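# Close the mailer box lid and lock its tabs

## Task

Shut the mailer box's lid so that all flaps sit tucked inside the box walls and the lock tabs on the front flap are caught beneath the front wall's ledge. The box must end close to its starting spot, without rotation, and no other object on the table may be in contact with it. The closed state has to hold by itself once the robot lets go; anything kept in place only by the gripper does not count.

## Robot and tools

ROBOT. One arm (a UFACTORY 850-type, six joints) carrying a two-finger parallel gripper with a wrist camera. The fingers extend along the gripper's +z axis and close along its y axis. The reported end_effector_position is the 'pinch' point between the closed finger pads, about 2 cm short of the fingertips; closing pushes the tips roughly 10 mm further out along +z. Joint ranges (rad): waist -6.283 to 6.283, shoulder -2.304 to 2.304, elbow -4.224 to 0.061, forearm roll -6.283 to 6.283, wrist pitch -2.164 to 2.164, wrist roll -6.283 to 6.283. Load limits (N m): waist 54.6, shoulder 54.6, elbow 45.5, forearm roll 24.5, wrist pitch 17.2, wrist roll 17.2; a held object's weight adds to them.

FRAMES. Results report the gripper in the scene frame: origin on the table surface straight below the arm base, +z up, +y to the left when facing along +x. Position is in metres, orientation as a quaternion w,x,y,z, plus linear (m/s) and angular (rad/s) velocities. The base may be slightly tilted, and at long reach the printed position can be somewhat off.

THE ROW. Every motion command is a single row of 7 plain numbers, each in [-1, 1], ordered dx, dy, dz, rx, ry, rz, opening. There is only one arm, so one row per step. The first six are an offset, not a pose: a target expressed in the gripper's own axes relative to the gripper pose in the most recent result that displayed it (before any such result exists in the scene, or for a second call inside the same reply, relative to where the gripper is when the action begins). Scale: 1.0 equals 0.6 m for dx, dy, dz and 180 degrees for the rotation; rx, ry, rz form one rotation vector. Every row in a list refers back to that same base pose, not to the row before it. The seventh number, opening, is absolute: +1 fully open (0.084 m), -1 closed. All zeros is not a pause; it steers the gripper back to the base pose.

execute_actions(actions, pictures). actions holds zero or one item. Empty list: nothing is commanded, the state is returned with pictures. An action {"rows": [...], "steps": n} runs 3 to 15 control steps of 1/30 s (default 15), one row per step, reusing the final row if rows run out. A wait {"steps": n} (up to 300) sends nothing and returns after n steps counted from the previous result, your reply time included. Set pictures true to get images with an action. A rejected call sends nothing. Each action's result is captured 3 steps early; those steps run while you compose the next reply. Per step, the command is clipped to within 70 mm and 16 degrees of the measured pose, so a distant target may need several actions; afterwards the arm continues only to the last clipped pose. 'Hand target' (shown only when nothing is pending) is where the controller is currently driving.

move(target, speed). target is one 7-number row as above (an offset from the last shown pose, in gripper axes, plus absolute opening). speed is the path's top speed in m/s, 0.002 to 0.5, default 0.25; rotation is capped at twice that in rad/s. The gripper travels a straight path lasting 0.5 to 10 s (longer paths are cut off), turning the short way. The path ignores obstacles, the real gripper lags and may overshoot speed, especially near full reach. Faster contact hits harder; aiming further past a contact presses harder. The result adds a 'move:' line: done, off_target, moving, held or fault, plus limits (paced = pose clipped; held = some steps blocked, after which motion can jump fast) and the distance from target.

wait(seconds): 0 to 10 s with no new command. zoom_image(camera, region): camera is cam_high or cam_wrist (each 672x504); region [x0, y0, x1, y1] in pixels from the top-left, at most 504x504. show_instructions(): shows the reference images. read_manual(section): licence texts only. finished_scene(scene): ends the current scene irreversibly and grades it; pass its number.

RESULT LINES. grip_measured is the actual finger opening on the command scale; to hold something keep commanding an opening well under it (lower = harder squeeze, up to about 24 N per pad). 'pose unreachable' and HELD mark steps the clearance check altered or blocked (a mount under the base counts as arm). MOTOR HOT appears from 65 °C; at 80 °C an OVER-TEMPERATURE FAULT brakes the arm until cool. A torque fault at a load limit backs the joint off, holds 10 s and drops the rest of the call.

AVOID. Knocking or pushing anything off the table fails the task. Avoid dropping, slipping, slamming, hard impacts and strong pushes, and avoid holding loads long. Expect occasional brief tugs on a held part. Keep the box in place and unrotated, and confirm the lid stays closed after releasing before finishing.

Each tool is called in YAML: its name, and indented under it one key for each argument.

## Session

execute_actions:
  actions: []

show_instructions:

Scene clock: 0.00 s of 4240.00 s.
end_effector_position=(+0.6437, -0.0343, +0.2579) grip_measured=+1.00 end_effector_quat_wxyz=(+0.045, +0.989, -0.040, -0.134) end_effector_velocity=(-0.000, +0.000, -0.000) end_effector_angular_velocity=(+0.000, +0.001, +0.002)
Joint positions: [ 0.003 -0.531 -1.292 -0.001 -0.762  0.001  0.084]
Joint velocities: [ 0.     0.     0.001 -0.001 -0.001 -0.001 -0.   ]
Hand target: +0.644, -0.034, +0.258; +0.045, +0.989, -0.040, -0.134

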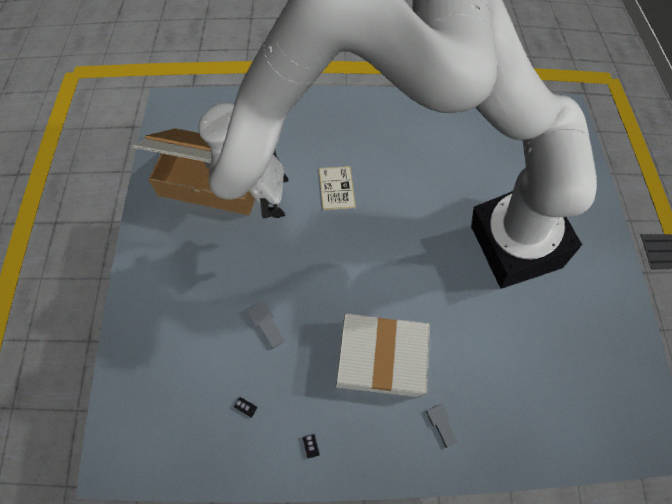

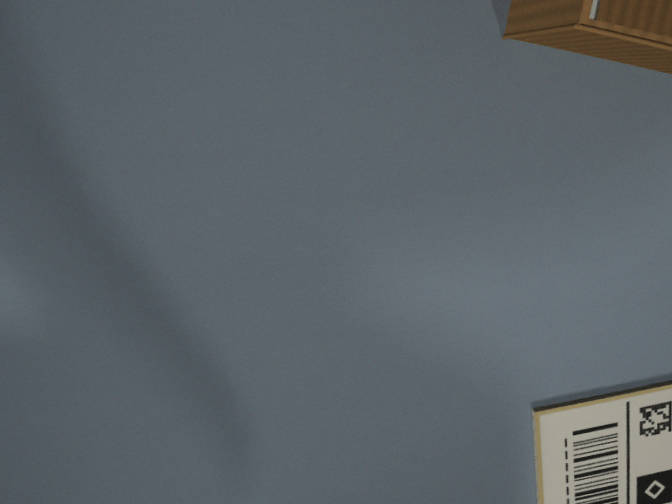

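Reference images for this scene: manual page 1, manual page 2, manual page 3, manual page 4, manual page 5, manual page 6.

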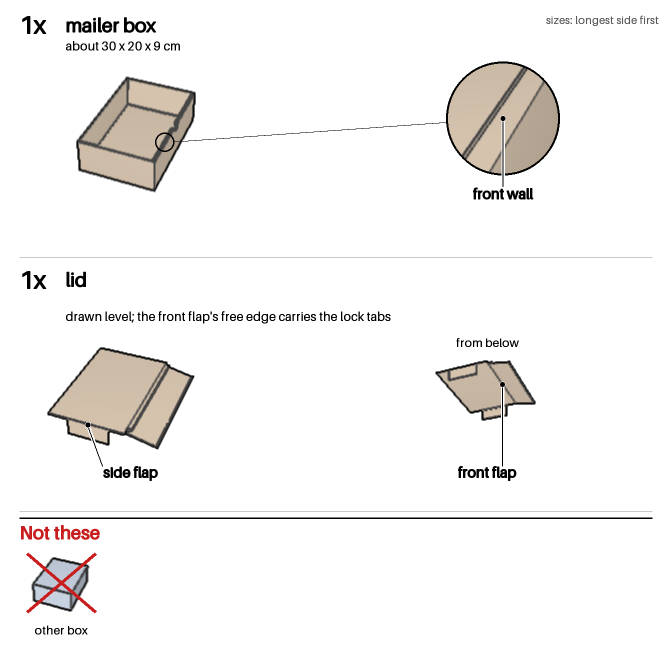

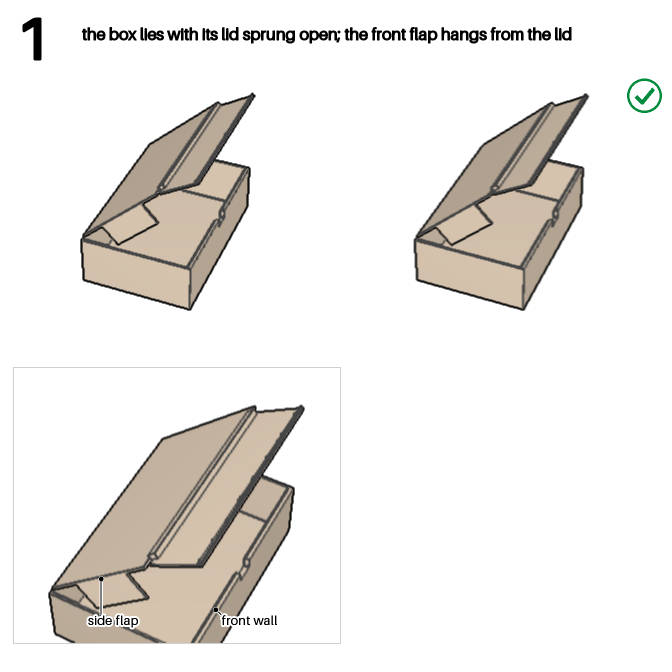

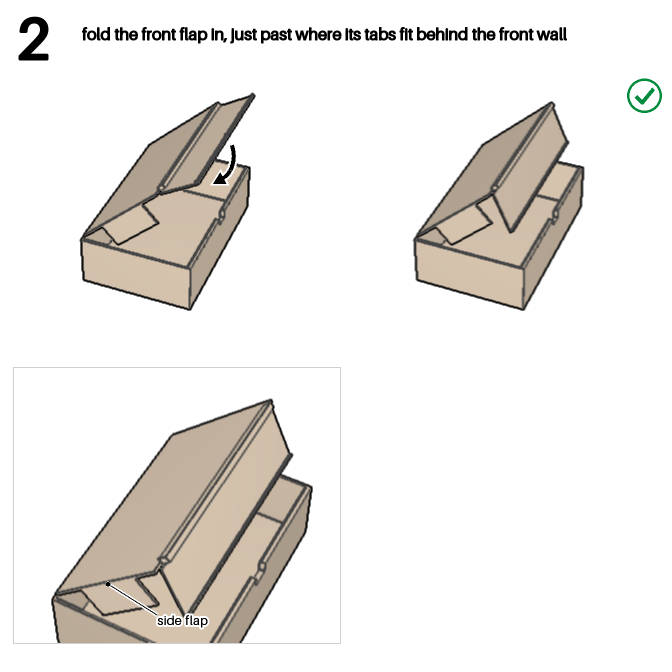

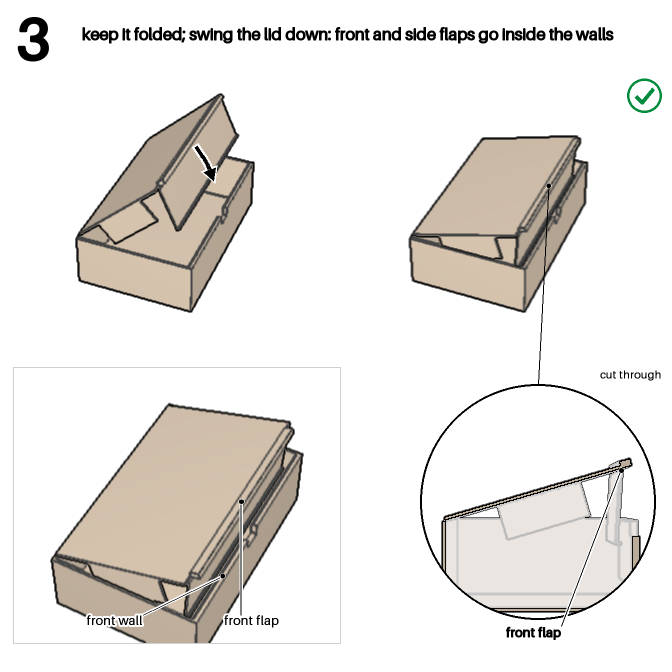

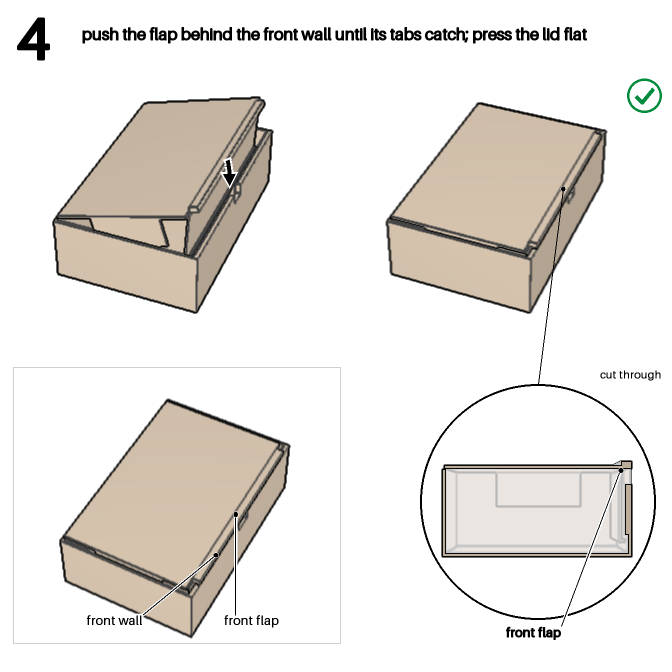

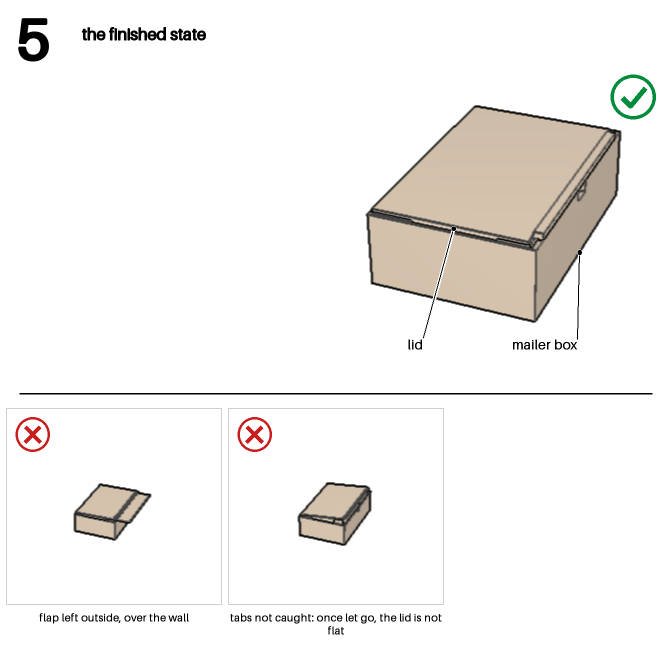

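move:
  target: [0.048,0.2,-0.357,0.032,0.084,0,-1]

Scene clock: 1.63 s of 4240.00 s.
end_effector_position=(+0.7202, -0.1388, +0.4675) grip_measured=-1.00 end_effector_quat_wxyz=(+0.000, +0.999, -0.040, -0.001) end_effector_velocity=(+0.002, -0.001, +0.004) end_effector_angular_velocity=(-0.000, -0.008, -0.001)
Joint positions: [-0.247 -0.347 -1.509  0.199 -0.941 -0.349  0.   ]
Joint velocities: [-0.003  0.002 -0.007  0.003 -0.002 -0.002  0.   ]
Hand target: +0.720, -0.139, +0.468; +0.000, +0.999, -0.040, -0.001
Off the commanded pose: 0.001 m, 0 deg.
Kept back: nothing.
move: done

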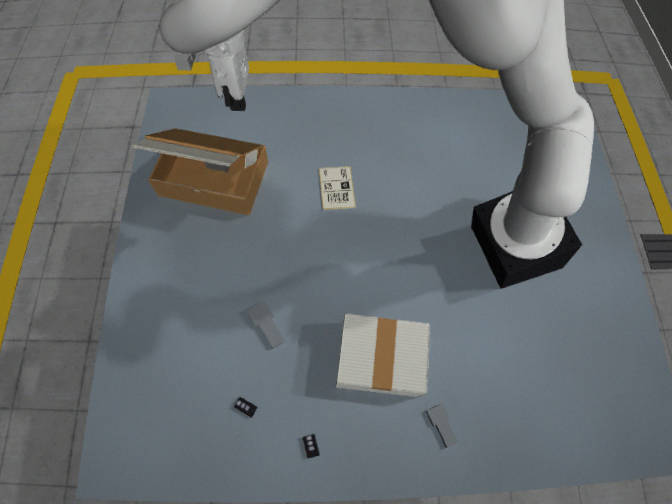

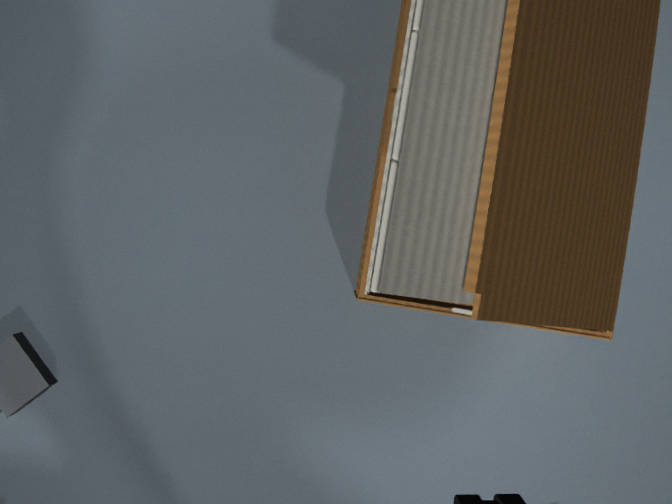

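move:
  target: [0.212,-0.05,0.31,0.222,0.018,0.0495,-1]

move:
  target: [0,0.11,0.02,0,0,0,-1]
  speed: 0.07

zoom_image:
  camera: "cam_high"
  region: [100,80,300,230]

Scene clock: 3.93 s of 4240.00 s.
end_effector_position=(+0.8495, -0.1188, +0.2822) grip_measured=-1.00 end_effector_quat_wxyz=(-0.340, +0.933, -0.113, +0.040) end_effector_velocity=(-0.002, +0.000, -0.005) end_effector_angular_velocity=(+0.006, +0.007, -0.002)
Joint positions: [-0.323 -0.995 -2.014  0.969 -1.181 -0.727  0.   ]
Joint velocities: [-0.    -0.009 -0.002  0.002 -0.003  0.001  0.   ]
Hand target: +0.849, -0.119, +0.282; -0.340, +0.933, -0.113, +0.040
Off the commanded pose: 0.001 m, 0 deg.
Kept back: nothing.
move: done

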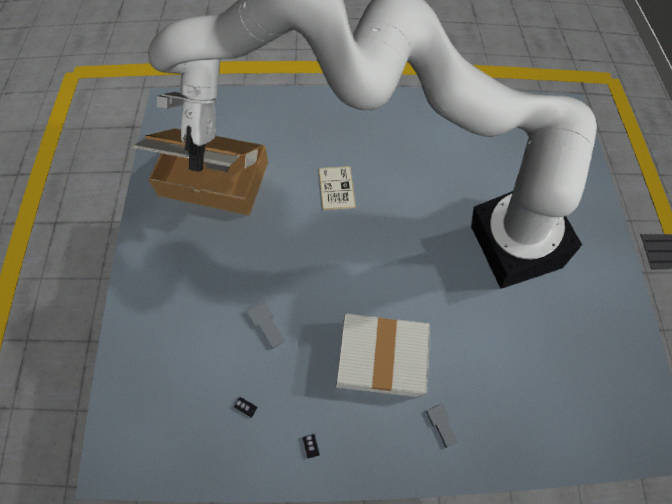

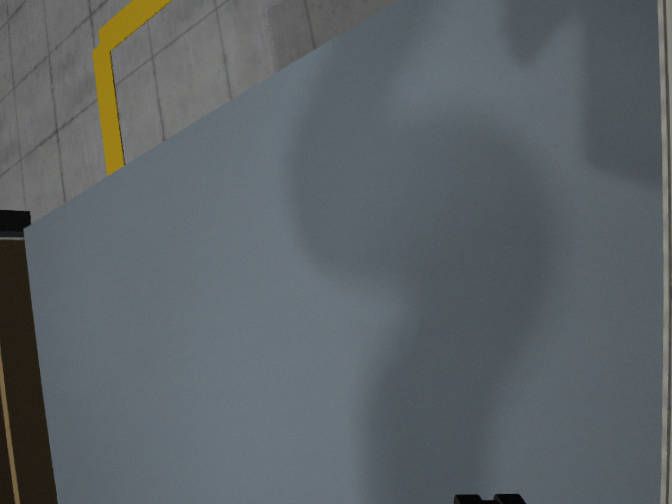

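Scene clock: 5.20 s of 4240.00 s.
end_effector_position=(+0.8394, -0.1603, +0.2309) grip_measured=-1.00 end_effector_quat_wxyz=(-0.340, +0.933, -0.113, +0.040) end_effector_velocity=(-0.000, -0.001, -0.001) end_effector_angular_velocity=(-0.000, -0.000, +0.000)
Joint positions: [-0.364 -1.114 -2.099  0.966 -1.191 -0.778  0.   ]
Joint velocities: [-0.001 -0.002 -0.003 -0.    -0.001 -0.     0.   ]
Hand target: +0.839, -0.160, +0.231; -0.340, +0.933, -0.113, +0.040
Off the commanded pose: 0.000 m, 0 deg.
Kept back: nothing.
move: done

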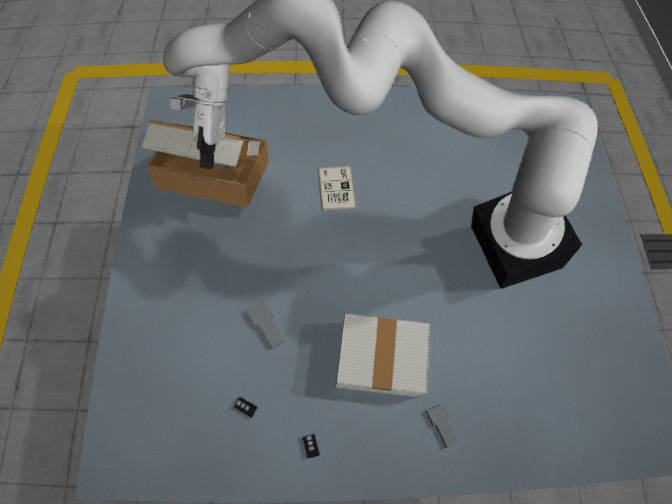

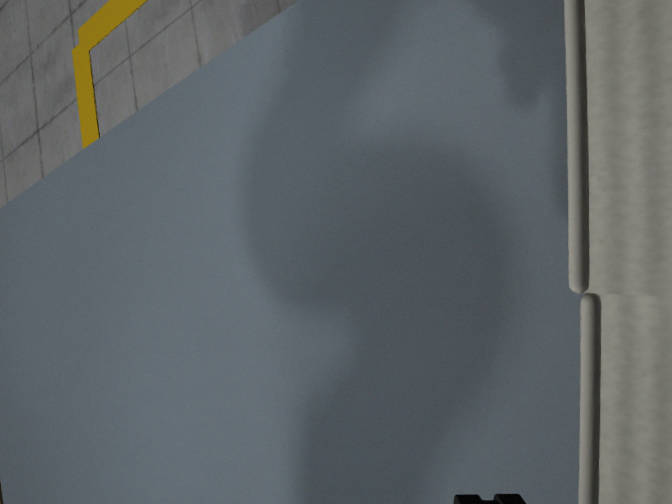

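Region (100, 80, 300, 230) of cam_high's 672x504 image, scaled by 2.520, with more detail than that image has; it fills the top 378 rows of this view, and the rest is white.

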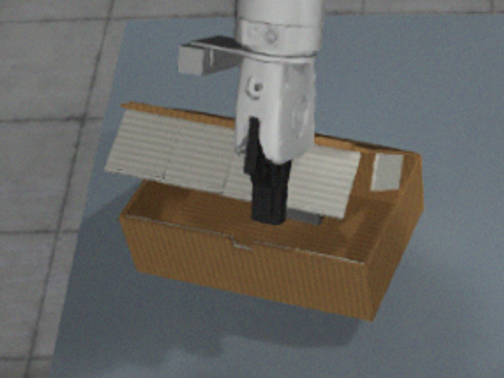

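move:
  target: [0,0.07,0.055,-0.22,0,0,-1]
  speed: 0.15

move:
  target: [0,-0.15,-0.1,-0.333,0,0,1]

zoom_image:
  camera: "cam_high"
  region: [100,80,300,230]

Scene clock: 8.07 s of 4240.00 s.
end_effector_position=(+0.8368, -0.1712, +0.1786) grip_measured=-1.00 end_effector_quat_wxyz=(-0.004, +0.993, -0.121, -0.000) end_effector_velocity=(+0.000, +0.000, -0.000) end_effector_angular_velocity=(-0.006, +0.003, -0.000)
Joint positions: [-0.183 -1.019 -1.986  0.23  -0.739 -0.177  0.   ]
Joint velocities: [ 0.002 -0.001 -0.001 -0.01  -0.001  0.01   0.   ]
Hand target: +0.837, -0.171, +0.178; -0.003, +0.993, -0.120, -0.000
Off the commanded pose: 0.000 m, 0 deg.
Kept back: nothing.
move: done

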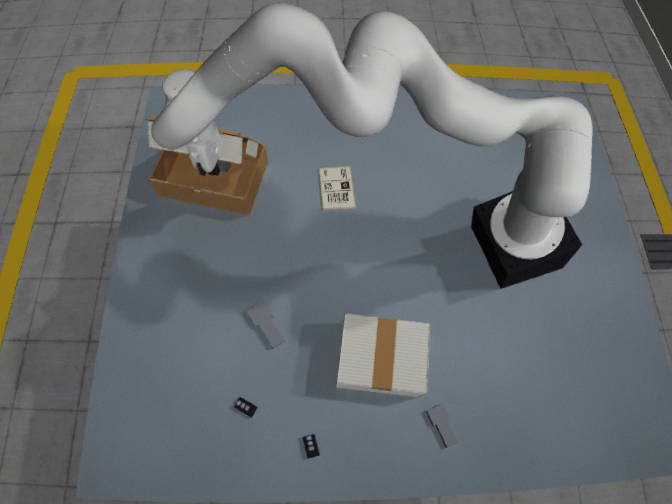

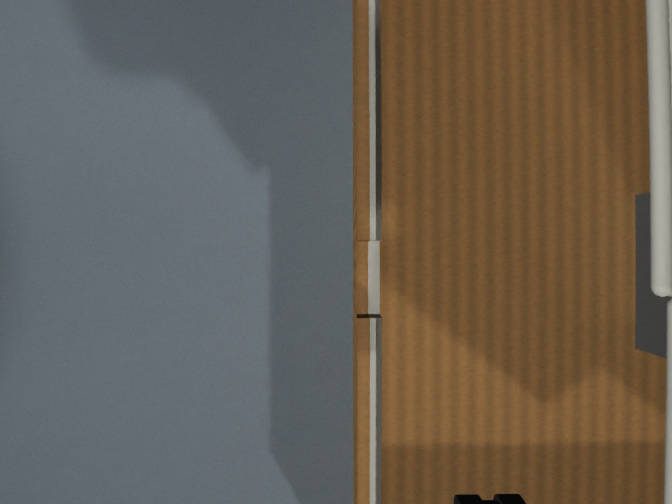

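Scene clock: 10.57 s of 4240.00 s.
end_effector_position=(+0.8582, -0.0846, +0.2399) grip_measured=+1.00 end_effector_quat_wxyz=(+0.493, +0.861, -0.106, -0.059) end_effector_velocity=(+0.000, +0.001, +0.000) end_effector_angular_velocity=(-0.006, +0.005, -0.003)
Joint positions: [ 0.197 -1.32  -2.495 -0.903 -1.47   0.733  0.084]
Joint velocities: [ 0.002 -0.018 -0.032 -0.001 -0.018 -0.011  0.   ]
Hand target: +0.858, -0.084, +0.240; +0.494, +0.861, -0.106, -0.059
Off the commanded pose: 0.001 m, 0 deg.
Kept back: nothing.
move: done

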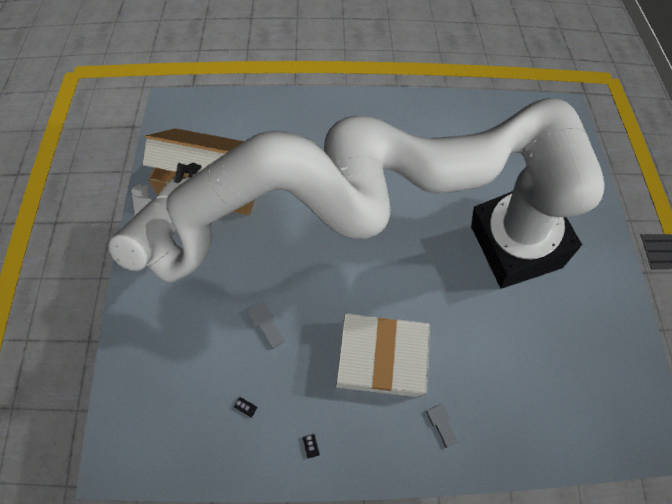

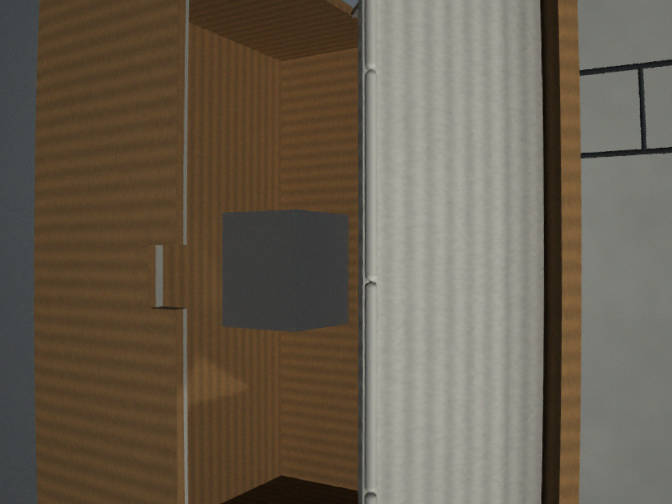

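Region (100, 80, 300, 230) of cam_high's 672x504 image, scaled by 2.520, with more detail than that image has; it fills the top 378 rows of this view, and the rest is white.

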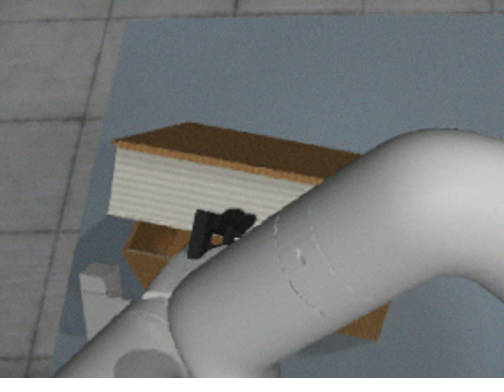

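move:
  target: [-0.05,0.047,0.03,0,0,0,1]

move:
  target: [0,0,0.14,0,0,0,1]
  speed: 0.07

Scene clock: 11.60 s of 4240.00 s.
end_effector_position=(+0.8221, -0.1064, +0.2546) grip_measured=+1.00 end_effector_quat_wxyz=(+0.493, +0.861, -0.106, -0.059) end_effector_velocity=(-0.000, -0.000, +0.002) end_effector_angular_velocity=(+0.001, -0.004, +0.002)
Joint positions: [ 0.175 -1.103 -2.107 -0.933 -1.35   0.858  0.084]
Joint velocities: [-0.001  0.008  0.01  -0.002  0.005  0.004  0.   ]
Hand target: +0.822, -0.106, +0.255; +0.493, +0.861, -0.106, -0.059
Off the commanded pose: 0.000 m, 0 deg.
Kept back: nothing.
move: done

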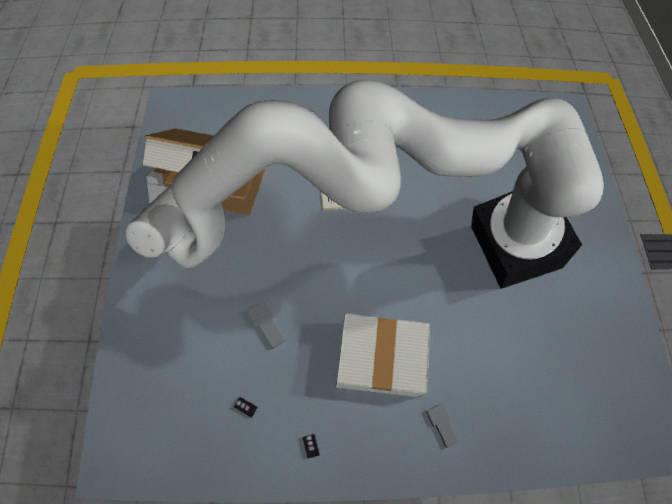

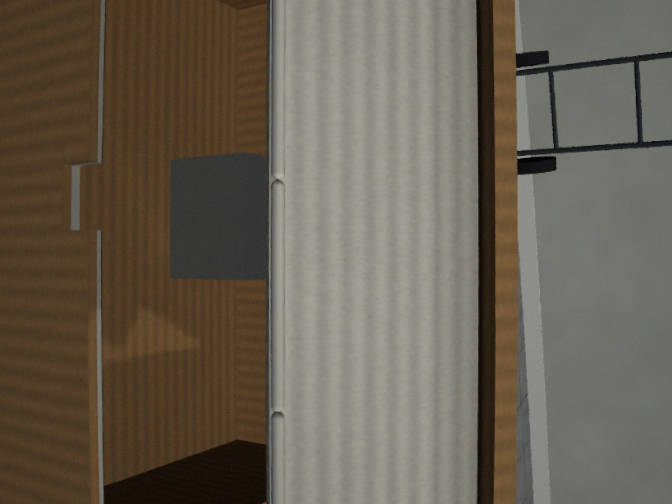

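Scene clock: 13.10 s of 4240.00 s.
end_effector_position=(+0.8050, -0.1765, +0.2122) grip_measured=+1.00 end_effector_quat_wxyz=(+0.493, +0.861, -0.105, -0.059) end_effector_velocity=(+0.000, -0.001, -0.000) end_effector_angular_velocity=(-0.001, -0.001, -0.000)
Joint positions: [ 0.09  -1.127 -2.035 -0.994 -1.238  0.9    0.084]
Joint velocities: [-0.001 -0.     0.    -0.001  0.001  0.001  0.   ]
Hand target: +0.805, -0.177, +0.212; +0.493, +0.861, -0.105, -0.059
Off the commanded pose: 0.000 m, 0 deg.
Kept back: nothing.
move: done

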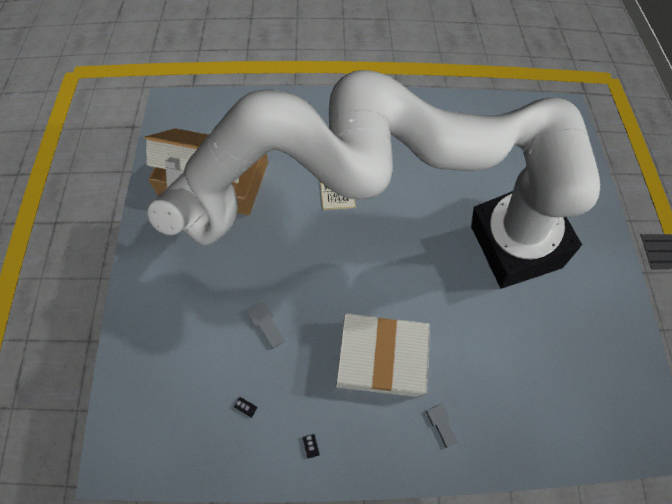

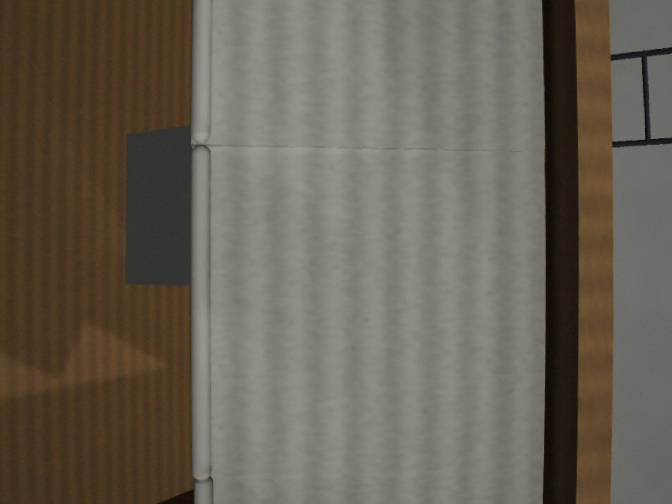

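move:
  target: [0.03,-0.08,0.055,0,0,0,1]
  speed: 0.05

zoom_image:
  camera: "cam_high"
  region: [120,100,300,235]

Scene clock: 14.87 s of 4240.00 s.
end_effector_position=(+0.8217, -0.1846, +0.1544) grip_measured=+1.00 end_effector_quat_wxyz=(+0.493, +0.861, -0.106, -0.059) end_effector_velocity=(+0.000, -0.000, -0.001) end_effector_angular_velocity=(-0.000, +0.001, -0.000)
Joint positions: [ 0.085 -1.321 -2.272 -0.984 -1.259  0.859  0.084]
Joint velocities: [-0.    -0.005 -0.007  0.001 -0.002 -0.003  0.   ]
Hand target: +0.822, -0.185, +0.154; +0.493, +0.861, -0.105, -0.059
Off the commanded pose: 0.000 m, 0 deg.
Kept back: nothing.
move: done

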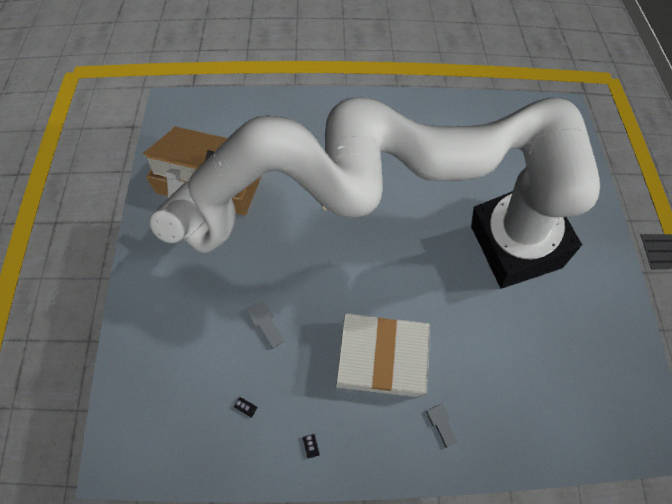

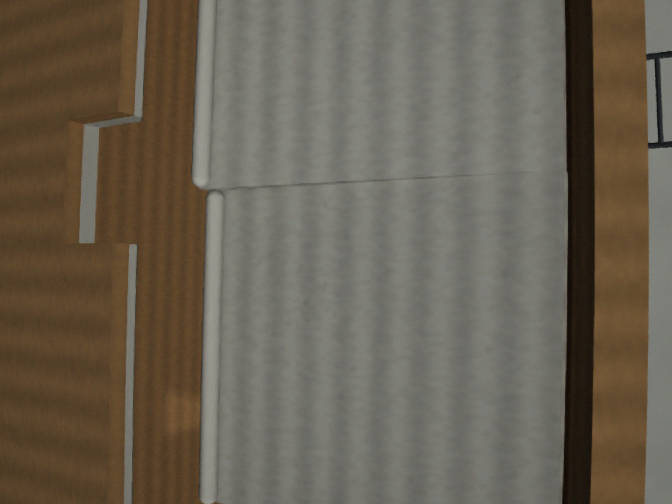

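Region (120, 100, 300, 235) of cam_high's 672x504 image, scaled by 2.800, with more detail than that image has; it fills the top 378 rows of this view, and the rest is white.

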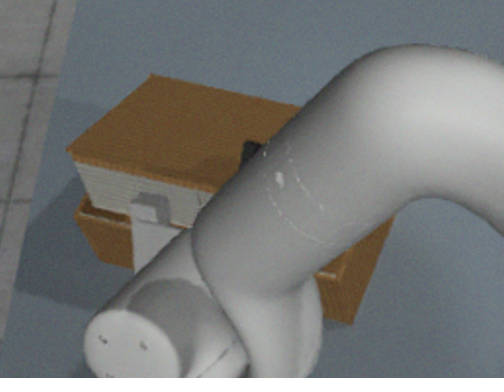

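move:
  target: [0,-0.038,0,0,0,0,0.2]
  speed: 0.03

move:
  target: [0,-0.015,-0.004,0,0,0,-0.25]
  speed: 0.03

zoom_image:
  camera: "cam_high"
  region: [120,100,300,235]

Scene clock: 16.10 s of 4240.00 s.
end_effector_position=(+0.8244, -0.1735, +0.1349) grip_measured=+0.19 end_effector_quat_wxyz=(+0.493, +0.861, -0.106, -0.059) end_effector_velocity=(+0.000, +0.000, -0.000) end_effector_angular_velocity=(+0.000, -0.000, -0.002)
Joint positions: [ 0.101 -1.387 -2.358 -0.972 -1.28   0.85   0.052]
Joint velocities: [ 0.    -0.003 -0.005  0.002 -0.003 -0.001  0.   ]
Hand target: +0.824, -0.173, +0.135; +0.493, +0.861, -0.106, -0.059
Off the commanded pose: 0.000 m, 0 deg.
Kept back: nothing.
move: done

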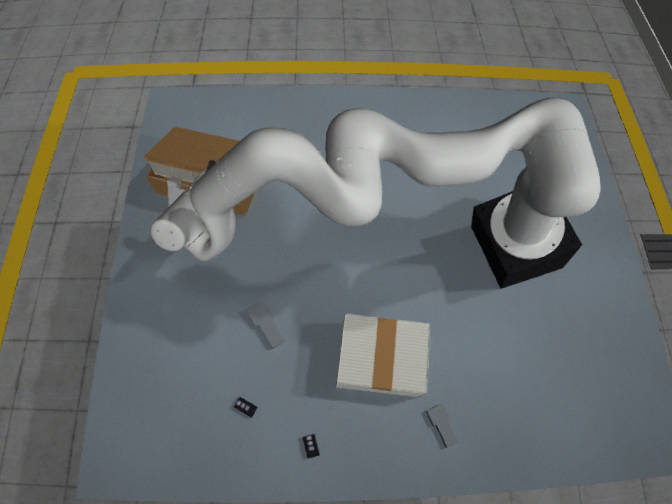

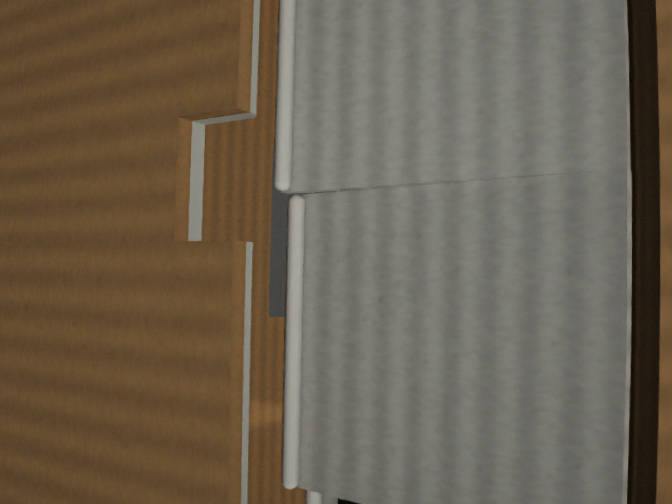

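Scene clock: 16.80 s of 4240.00 s.
end_effector_position=(+0.8260, -0.1671, +0.1284) grip_measured=-0.26 end_effector_quat_wxyz=(+0.493, +0.861, -0.106, -0.059) end_effector_velocity=(-0.000, -0.000, -0.000) end_effector_angular_velocity=(-0.001, +0.001, -0.002)
Joint positions: [ 0.109 -1.416 -2.399 -0.966 -1.293  0.843  0.033]
Joint velocities: [-0.    -0.004 -0.006  0.001 -0.004 -0.002 -0.   ]
Hand target: +0.826, -0.167, +0.128; +0.493, +0.861, -0.106, -0.059
Off the commanded pose: 0.000 m, 0 deg.
Kept back: nothing.
move: done

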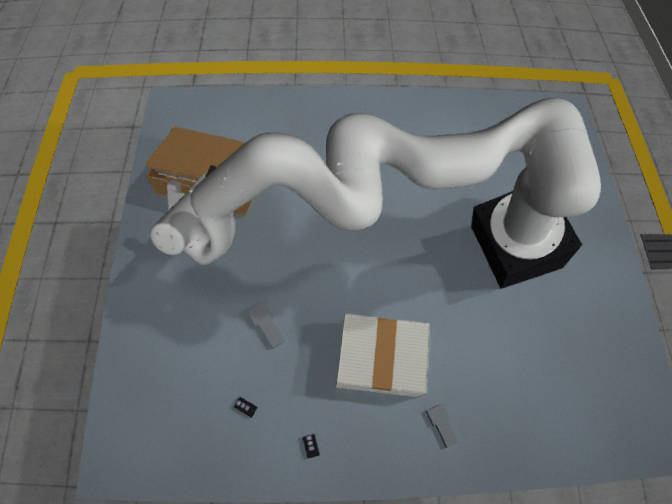

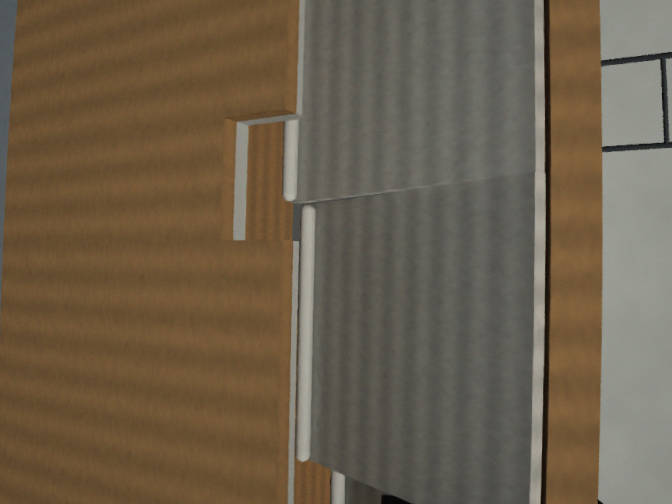

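Region (120, 100, 300, 235) of cam_high's 672x504 image, scaled by 2.800, with more detail than that image has; it fills the top 378 rows of this view, and the rest is white.

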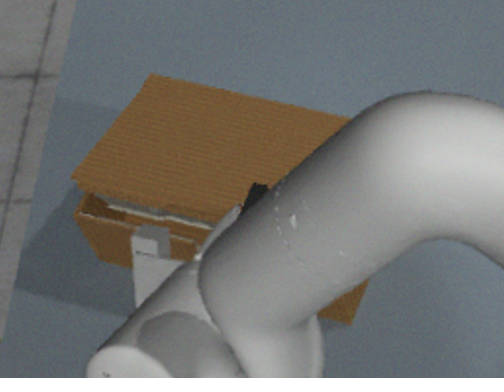

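move:
  target: [0,-0.007,-0.046,0.222,0,0,-0.25]
  speed: 0.15

Scene clock: 19.70 s of 4240.00 s.
end_effector_position=(+0.8320, -0.1419, +0.1384) grip_measured=-0.27 end_effector_quat_wxyz=(+0.169, +0.978, -0.119, -0.020) end_effector_velocity=(-0.001, +0.000, -0.000) end_effector_angular_velocity=(+0.006, +0.001, -0.001)
Joint positions: [-0.03  -1.078 -2.    -0.345 -0.74   0.407  0.033]
Joint velocities: [-0.002  0.001  0.001  0.009  0.001 -0.008  0.   ]
Hand target: +0.832, -0.142, +0.138; +0.169, +0.978, -0.119, -0.020
Off the commanded pose: 0.000 m, 0 deg.
Kept back: nothing.
move: done

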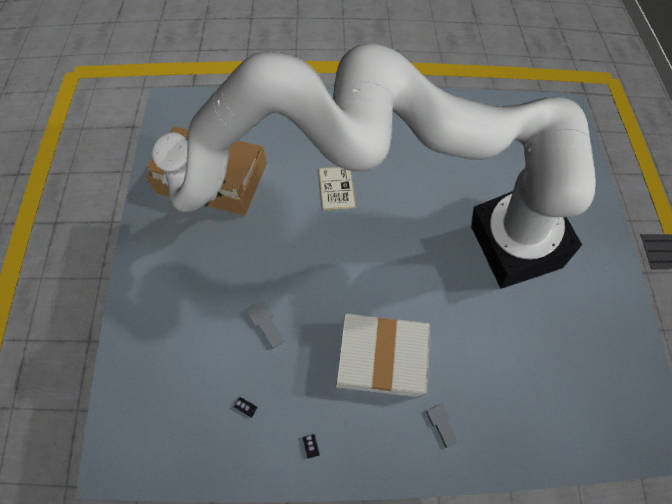

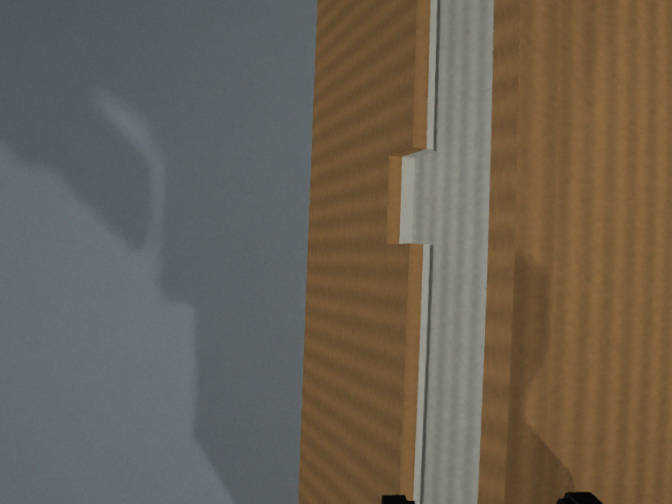

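move:
  target: [0,-0.02,0.06,0,0,0,0.1]
  speed: 0.04

move:
  target: [-0.1,0,-0.3,0,0,0,0.1]

zoom_image:
  camera: "cam_high"
  region: [120,100,300,235]

Scene clock: 21.10 s of 4240.00 s.
end_effector_position=(+0.8322, -0.1426, +0.1029) grip_measured=+0.10 end_effector_quat_wxyz=(+0.170, +0.978, -0.120, -0.021) end_effector_velocity=(+0.000, +0.000, -0.003) end_effector_angular_velocity=(+0.001, -0.002, +0.001)
Joint positions: [-0.025 -1.152 -2.054 -0.355 -0.725  0.424  0.048]
Joint velocities: [ 0.    -0.005 -0.004 -0.     0.003  0.001  0.001]
Hand target: +0.832, -0.143, +0.100; +0.169, +0.978, -0.119, -0.020
Off the commanded pose: 0.003 m, 0 deg.
Kept back: nothing.
move: done

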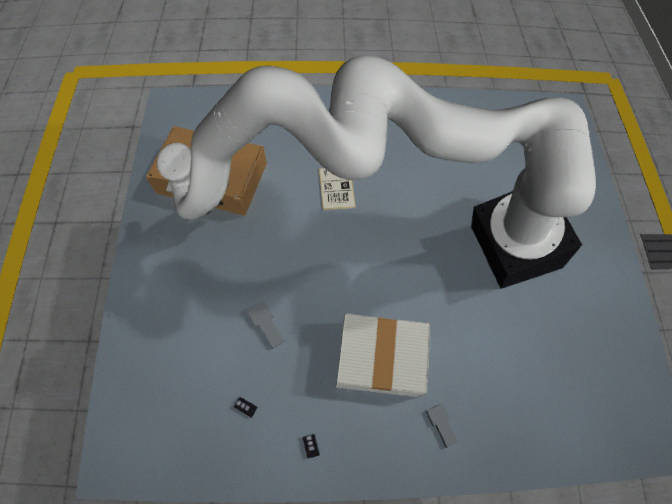

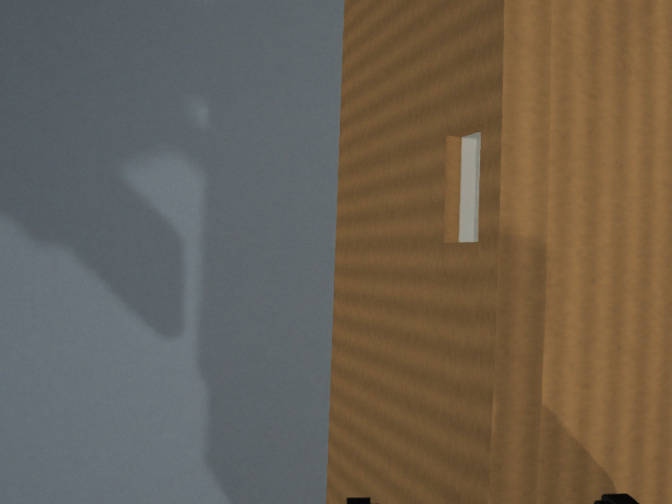

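Scene clock: 22.30 s of 4240.00 s.
end_effector_position=(+0.7882, -0.0697, +0.2717) grip_measured=+0.09 end_effector_quat_wxyz=(+0.170, +0.978, -0.120, -0.021) end_effector_velocity=(+0.001, +0.002, +0.005) end_effector_angular_velocity=(+0.000, -0.006, +0.000)
Joint positions: [ 0.047 -0.72  -1.673 -0.351 -0.793  0.478  0.048]
Joint velocities: [ 0.001  0.008  0.001  0.001 -0.001  0.001  0.   ]
Hand target: +0.788, -0.069, +0.272; +0.170, +0.978, -0.120, -0.021
Off the commanded pose: 0.001 m, 0 deg.
Kept back: nothing.
move: done

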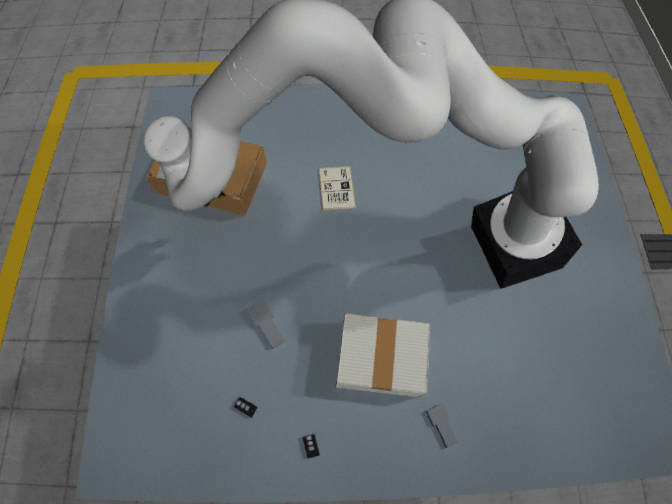

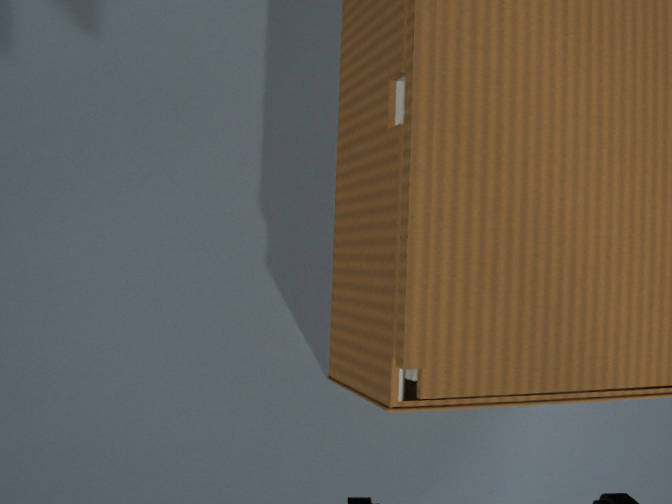

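Region (120, 100, 300, 235) of cam_high's 672x504 image, scaled by 2.800, with more detail than that image has; it fills the top 378 rows of this view, and the rest is white.

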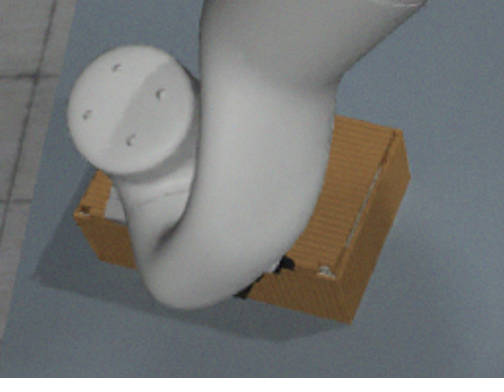

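finished_scene:
  scene: 2

The scene is finished: the task was done.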